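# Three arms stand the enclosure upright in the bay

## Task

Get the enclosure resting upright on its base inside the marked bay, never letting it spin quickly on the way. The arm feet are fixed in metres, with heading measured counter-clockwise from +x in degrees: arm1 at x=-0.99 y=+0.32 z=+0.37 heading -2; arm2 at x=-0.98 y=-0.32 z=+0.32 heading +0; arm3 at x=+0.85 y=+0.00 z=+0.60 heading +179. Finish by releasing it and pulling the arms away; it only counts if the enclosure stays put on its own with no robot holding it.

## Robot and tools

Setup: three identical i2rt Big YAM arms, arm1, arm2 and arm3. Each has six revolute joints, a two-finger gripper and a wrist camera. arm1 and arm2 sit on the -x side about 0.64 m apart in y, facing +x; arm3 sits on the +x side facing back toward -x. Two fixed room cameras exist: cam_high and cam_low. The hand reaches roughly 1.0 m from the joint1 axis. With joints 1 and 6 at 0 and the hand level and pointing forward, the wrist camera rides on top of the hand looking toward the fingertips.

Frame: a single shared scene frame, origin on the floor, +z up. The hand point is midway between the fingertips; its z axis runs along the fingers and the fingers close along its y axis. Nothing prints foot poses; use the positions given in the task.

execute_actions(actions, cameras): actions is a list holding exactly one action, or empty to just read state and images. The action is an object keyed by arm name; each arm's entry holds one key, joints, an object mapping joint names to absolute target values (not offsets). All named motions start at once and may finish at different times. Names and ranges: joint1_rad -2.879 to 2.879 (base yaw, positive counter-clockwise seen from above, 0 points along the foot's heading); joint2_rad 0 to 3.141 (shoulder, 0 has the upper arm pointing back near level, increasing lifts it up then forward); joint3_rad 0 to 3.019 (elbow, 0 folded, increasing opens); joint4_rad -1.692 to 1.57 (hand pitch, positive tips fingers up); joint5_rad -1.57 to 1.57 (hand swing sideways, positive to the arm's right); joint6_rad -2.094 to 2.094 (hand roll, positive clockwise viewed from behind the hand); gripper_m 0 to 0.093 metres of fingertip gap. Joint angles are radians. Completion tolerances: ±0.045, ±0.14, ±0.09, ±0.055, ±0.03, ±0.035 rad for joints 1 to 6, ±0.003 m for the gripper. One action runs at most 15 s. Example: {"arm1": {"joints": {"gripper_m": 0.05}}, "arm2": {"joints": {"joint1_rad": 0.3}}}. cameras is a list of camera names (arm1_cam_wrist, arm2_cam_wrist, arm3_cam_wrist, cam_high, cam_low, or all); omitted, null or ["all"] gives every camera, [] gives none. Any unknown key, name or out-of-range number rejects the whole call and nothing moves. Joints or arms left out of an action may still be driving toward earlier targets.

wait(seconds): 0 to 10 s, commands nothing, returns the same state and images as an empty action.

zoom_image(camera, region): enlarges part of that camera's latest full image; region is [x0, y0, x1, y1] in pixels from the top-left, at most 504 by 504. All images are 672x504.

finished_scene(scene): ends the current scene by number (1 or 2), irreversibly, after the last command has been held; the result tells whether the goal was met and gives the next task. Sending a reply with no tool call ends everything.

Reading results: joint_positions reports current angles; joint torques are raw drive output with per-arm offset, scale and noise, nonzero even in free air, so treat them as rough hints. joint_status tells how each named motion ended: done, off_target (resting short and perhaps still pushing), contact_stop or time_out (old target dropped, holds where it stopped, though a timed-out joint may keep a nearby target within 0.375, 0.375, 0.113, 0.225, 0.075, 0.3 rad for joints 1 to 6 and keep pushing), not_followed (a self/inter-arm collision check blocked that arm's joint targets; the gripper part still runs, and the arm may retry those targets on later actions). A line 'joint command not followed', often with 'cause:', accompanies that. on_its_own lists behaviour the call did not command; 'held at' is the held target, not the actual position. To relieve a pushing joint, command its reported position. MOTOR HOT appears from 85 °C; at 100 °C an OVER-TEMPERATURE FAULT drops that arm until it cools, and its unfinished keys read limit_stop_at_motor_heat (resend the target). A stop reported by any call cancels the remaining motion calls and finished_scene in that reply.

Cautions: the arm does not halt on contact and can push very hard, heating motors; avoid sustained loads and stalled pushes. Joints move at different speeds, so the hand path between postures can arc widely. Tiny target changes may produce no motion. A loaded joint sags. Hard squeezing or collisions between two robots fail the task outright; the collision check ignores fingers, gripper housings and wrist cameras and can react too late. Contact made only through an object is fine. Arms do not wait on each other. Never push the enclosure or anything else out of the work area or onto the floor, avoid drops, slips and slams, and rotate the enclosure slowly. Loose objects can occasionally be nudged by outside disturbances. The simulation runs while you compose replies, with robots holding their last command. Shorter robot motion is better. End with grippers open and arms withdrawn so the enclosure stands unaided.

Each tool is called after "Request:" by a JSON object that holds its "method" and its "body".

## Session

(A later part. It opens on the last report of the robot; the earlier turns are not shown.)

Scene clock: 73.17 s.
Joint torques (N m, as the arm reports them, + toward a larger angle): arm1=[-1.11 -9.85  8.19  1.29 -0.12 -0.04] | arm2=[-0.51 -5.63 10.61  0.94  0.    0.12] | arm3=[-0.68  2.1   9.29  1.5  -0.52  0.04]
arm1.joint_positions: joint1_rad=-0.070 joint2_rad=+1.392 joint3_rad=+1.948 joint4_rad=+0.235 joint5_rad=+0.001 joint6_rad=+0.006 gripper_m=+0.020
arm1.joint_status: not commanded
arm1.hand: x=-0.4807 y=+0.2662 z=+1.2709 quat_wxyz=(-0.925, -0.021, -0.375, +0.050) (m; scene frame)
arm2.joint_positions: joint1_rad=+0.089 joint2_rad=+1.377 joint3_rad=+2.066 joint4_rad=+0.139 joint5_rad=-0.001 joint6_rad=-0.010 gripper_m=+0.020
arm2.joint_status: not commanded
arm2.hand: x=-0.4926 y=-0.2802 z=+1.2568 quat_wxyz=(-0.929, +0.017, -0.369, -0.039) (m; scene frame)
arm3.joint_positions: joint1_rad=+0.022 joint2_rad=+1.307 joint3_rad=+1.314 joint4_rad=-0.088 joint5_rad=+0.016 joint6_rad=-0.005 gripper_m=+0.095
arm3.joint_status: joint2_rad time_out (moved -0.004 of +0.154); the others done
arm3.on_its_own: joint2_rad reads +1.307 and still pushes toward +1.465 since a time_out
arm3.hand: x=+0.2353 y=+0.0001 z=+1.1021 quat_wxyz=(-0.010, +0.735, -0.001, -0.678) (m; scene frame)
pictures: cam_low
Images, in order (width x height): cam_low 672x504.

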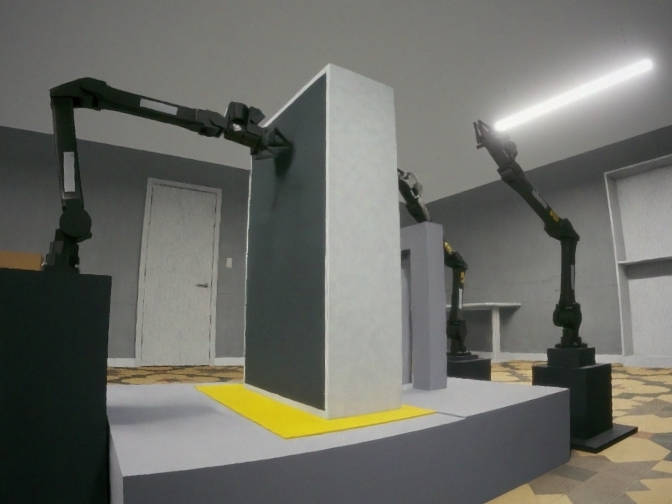

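Request:
{"method": "execute_actions", "body": {"actions": [{"arm3":{"joints":{"joint2_rad":1.20,"joint3_rad":1.30,"joint4_rad":-0.09}}}], "cameras": ["cam_low","cam_high"]}}

Scene clock: 74.87 s.
Joint torques (N m, as the arm reports them, + toward a larger angle): arm1=[ -1.36 -10.95   8.28   1.21  -0.17  -0.08] | arm2=[-0.55 -5.87 10.6   0.95  0.    0.11] | arm3=[-0.67 -7.96 11.54  1.66 -0.04  0.04]
arm1.joint_positions: joint1_rad=-0.070 joint2_rad=+1.392 joint3_rad=+1.948 joint4_rad=+0.235 joint5_rad=+0.001 joint6_rad=+0.006 gripper_m=+0.020
arm1.joint_status: not commanded
arm1.hand: x=-0.4807 y=+0.2662 z=+1.2709 quat_wxyz=(-0.925, -0.021, -0.375, +0.050) (m; scene frame)
arm2.joint_positions: joint1_rad=+0.089 joint2_rad=+1.377 joint3_rad=+2.066 joint4_rad=+0.139 joint5_rad=-0.001 joint6_rad=-0.010 gripper_m=+0.020
arm2.joint_status: not commanded
arm2.hand: x=-0.4926 y=-0.2802 z=+1.2568 quat_wxyz=(-0.929, +0.017, -0.369, -0.039) (m; scene frame)
arm3.joint_positions: joint1_rad=+0.020 joint2_rad=+1.192 joint3_rad=+1.307 joint4_rad=-0.088 joint5_rad=+0.002 joint6_rad=-0.005 gripper_m=+0.095
arm3.joint_status: all done
arm3.hand: x=+0.2808 y=-0.0020 z=+1.1634 quat_wxyz=(-0.006, +0.697, +0.003, -0.717) (m; scene frame)
pictures: cam_high, cam_low
Images, in order (width x height): cam_high 672x504, cam_low 672x504.

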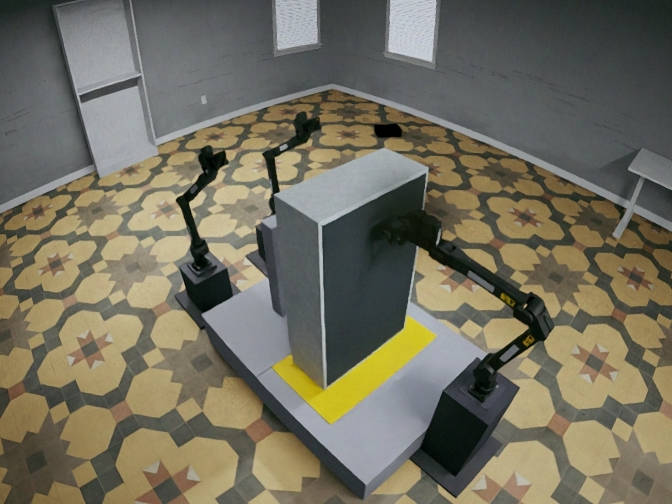

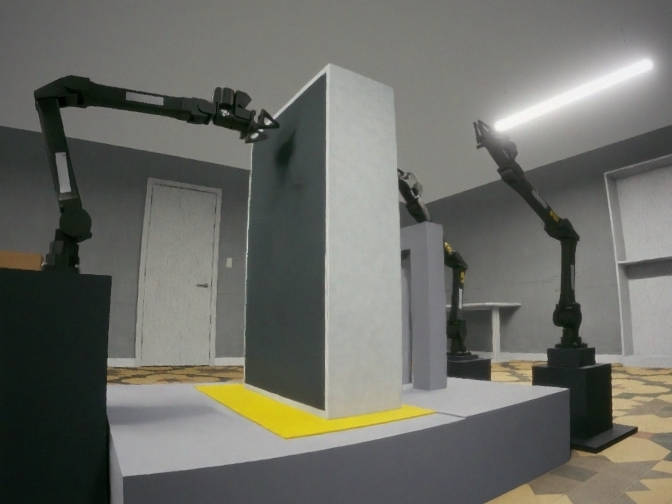

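Request:
{"method": "execute_actions", "body": {"actions": [{"arm3":{"joints":{"joint2_rad":0.9,"joint3_rad":0.5,"joint4_rad":-0.09}}}], "cameras": ["cam_low","cam_high"]}}

Scene clock: 76.67 s.
Joint torques (N m, as the arm reports them, + toward a larger angle): arm1=[ -1.76 -10.15   8.12   1.42  -0.11  -0.07] | arm2=[-0.53 -5.79 10.61  0.95  0.02  0.13] | arm3=[-0.56 -2.15 10.92  1.59 -0.04  0.04]
arm1.joint_positions: joint1_rad=-0.070 joint2_rad=+1.392 joint3_rad=+1.948 joint4_rad=+0.235 joint5_rad=+0.001 joint6_rad=+0.006 gripper_m=+0.020
arm1.joint_status: not commanded
arm1.hand: x=-0.4807 y=+0.2662 z=+1.2709 quat_wxyz=(-0.925, -0.021, -0.375, +0.050) (m; scene frame)
arm2.joint_positions: joint1_rad=+0.089 joint2_rad=+1.377 joint3_rad=+2.066 joint4_rad=+0.139 joint5_rad=-0.001 joint6_rad=-0.010 gripper_m=+0.020
arm2.joint_status: not commanded
arm2.hand: x=-0.4926 y=-0.2802 z=+1.2568 quat_wxyz=(-0.929, +0.017, -0.369, -0.039) (m; scene frame)
arm3.joint_positions: joint1_rad=+0.020 joint2_rad=+0.900 joint3_rad=+0.503 joint4_rad=-0.088 joint5_rad=+0.002 joint6_rad=-0.005 gripper_m=+0.095
arm3.joint_status: all done
arm3.hand: x=+0.4412 y=+0.0002 z=+0.8124 quat_wxyz=(-0.006, +0.856, +0.003, -0.517) (m; scene frame)
pictures: cam_high, cam_low
Images, in order (width x height): cam_high 672x504, cam_low 672x504.

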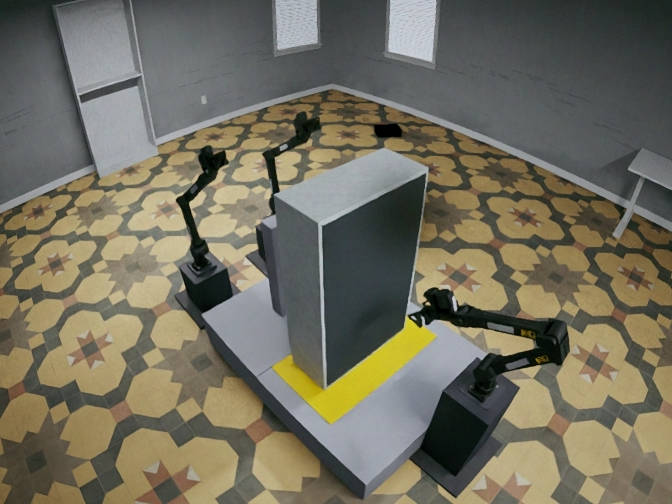

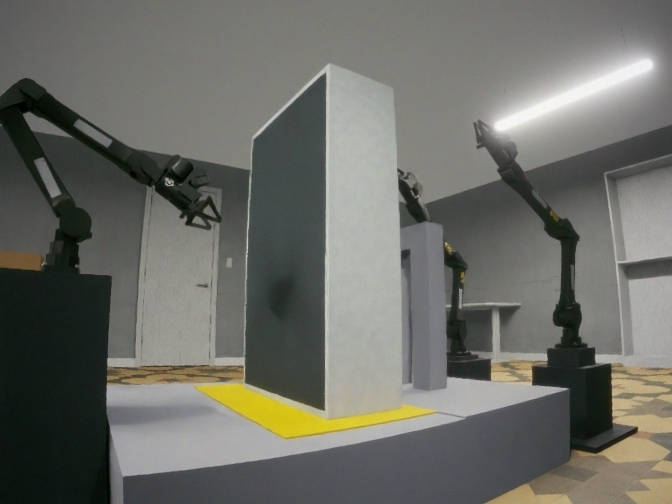

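The enclosure is upright in the bay and all arms are clear.

Request:
{"method": "finished_scene", "body": {"scene": 1}}

The scene is finished: the task was done.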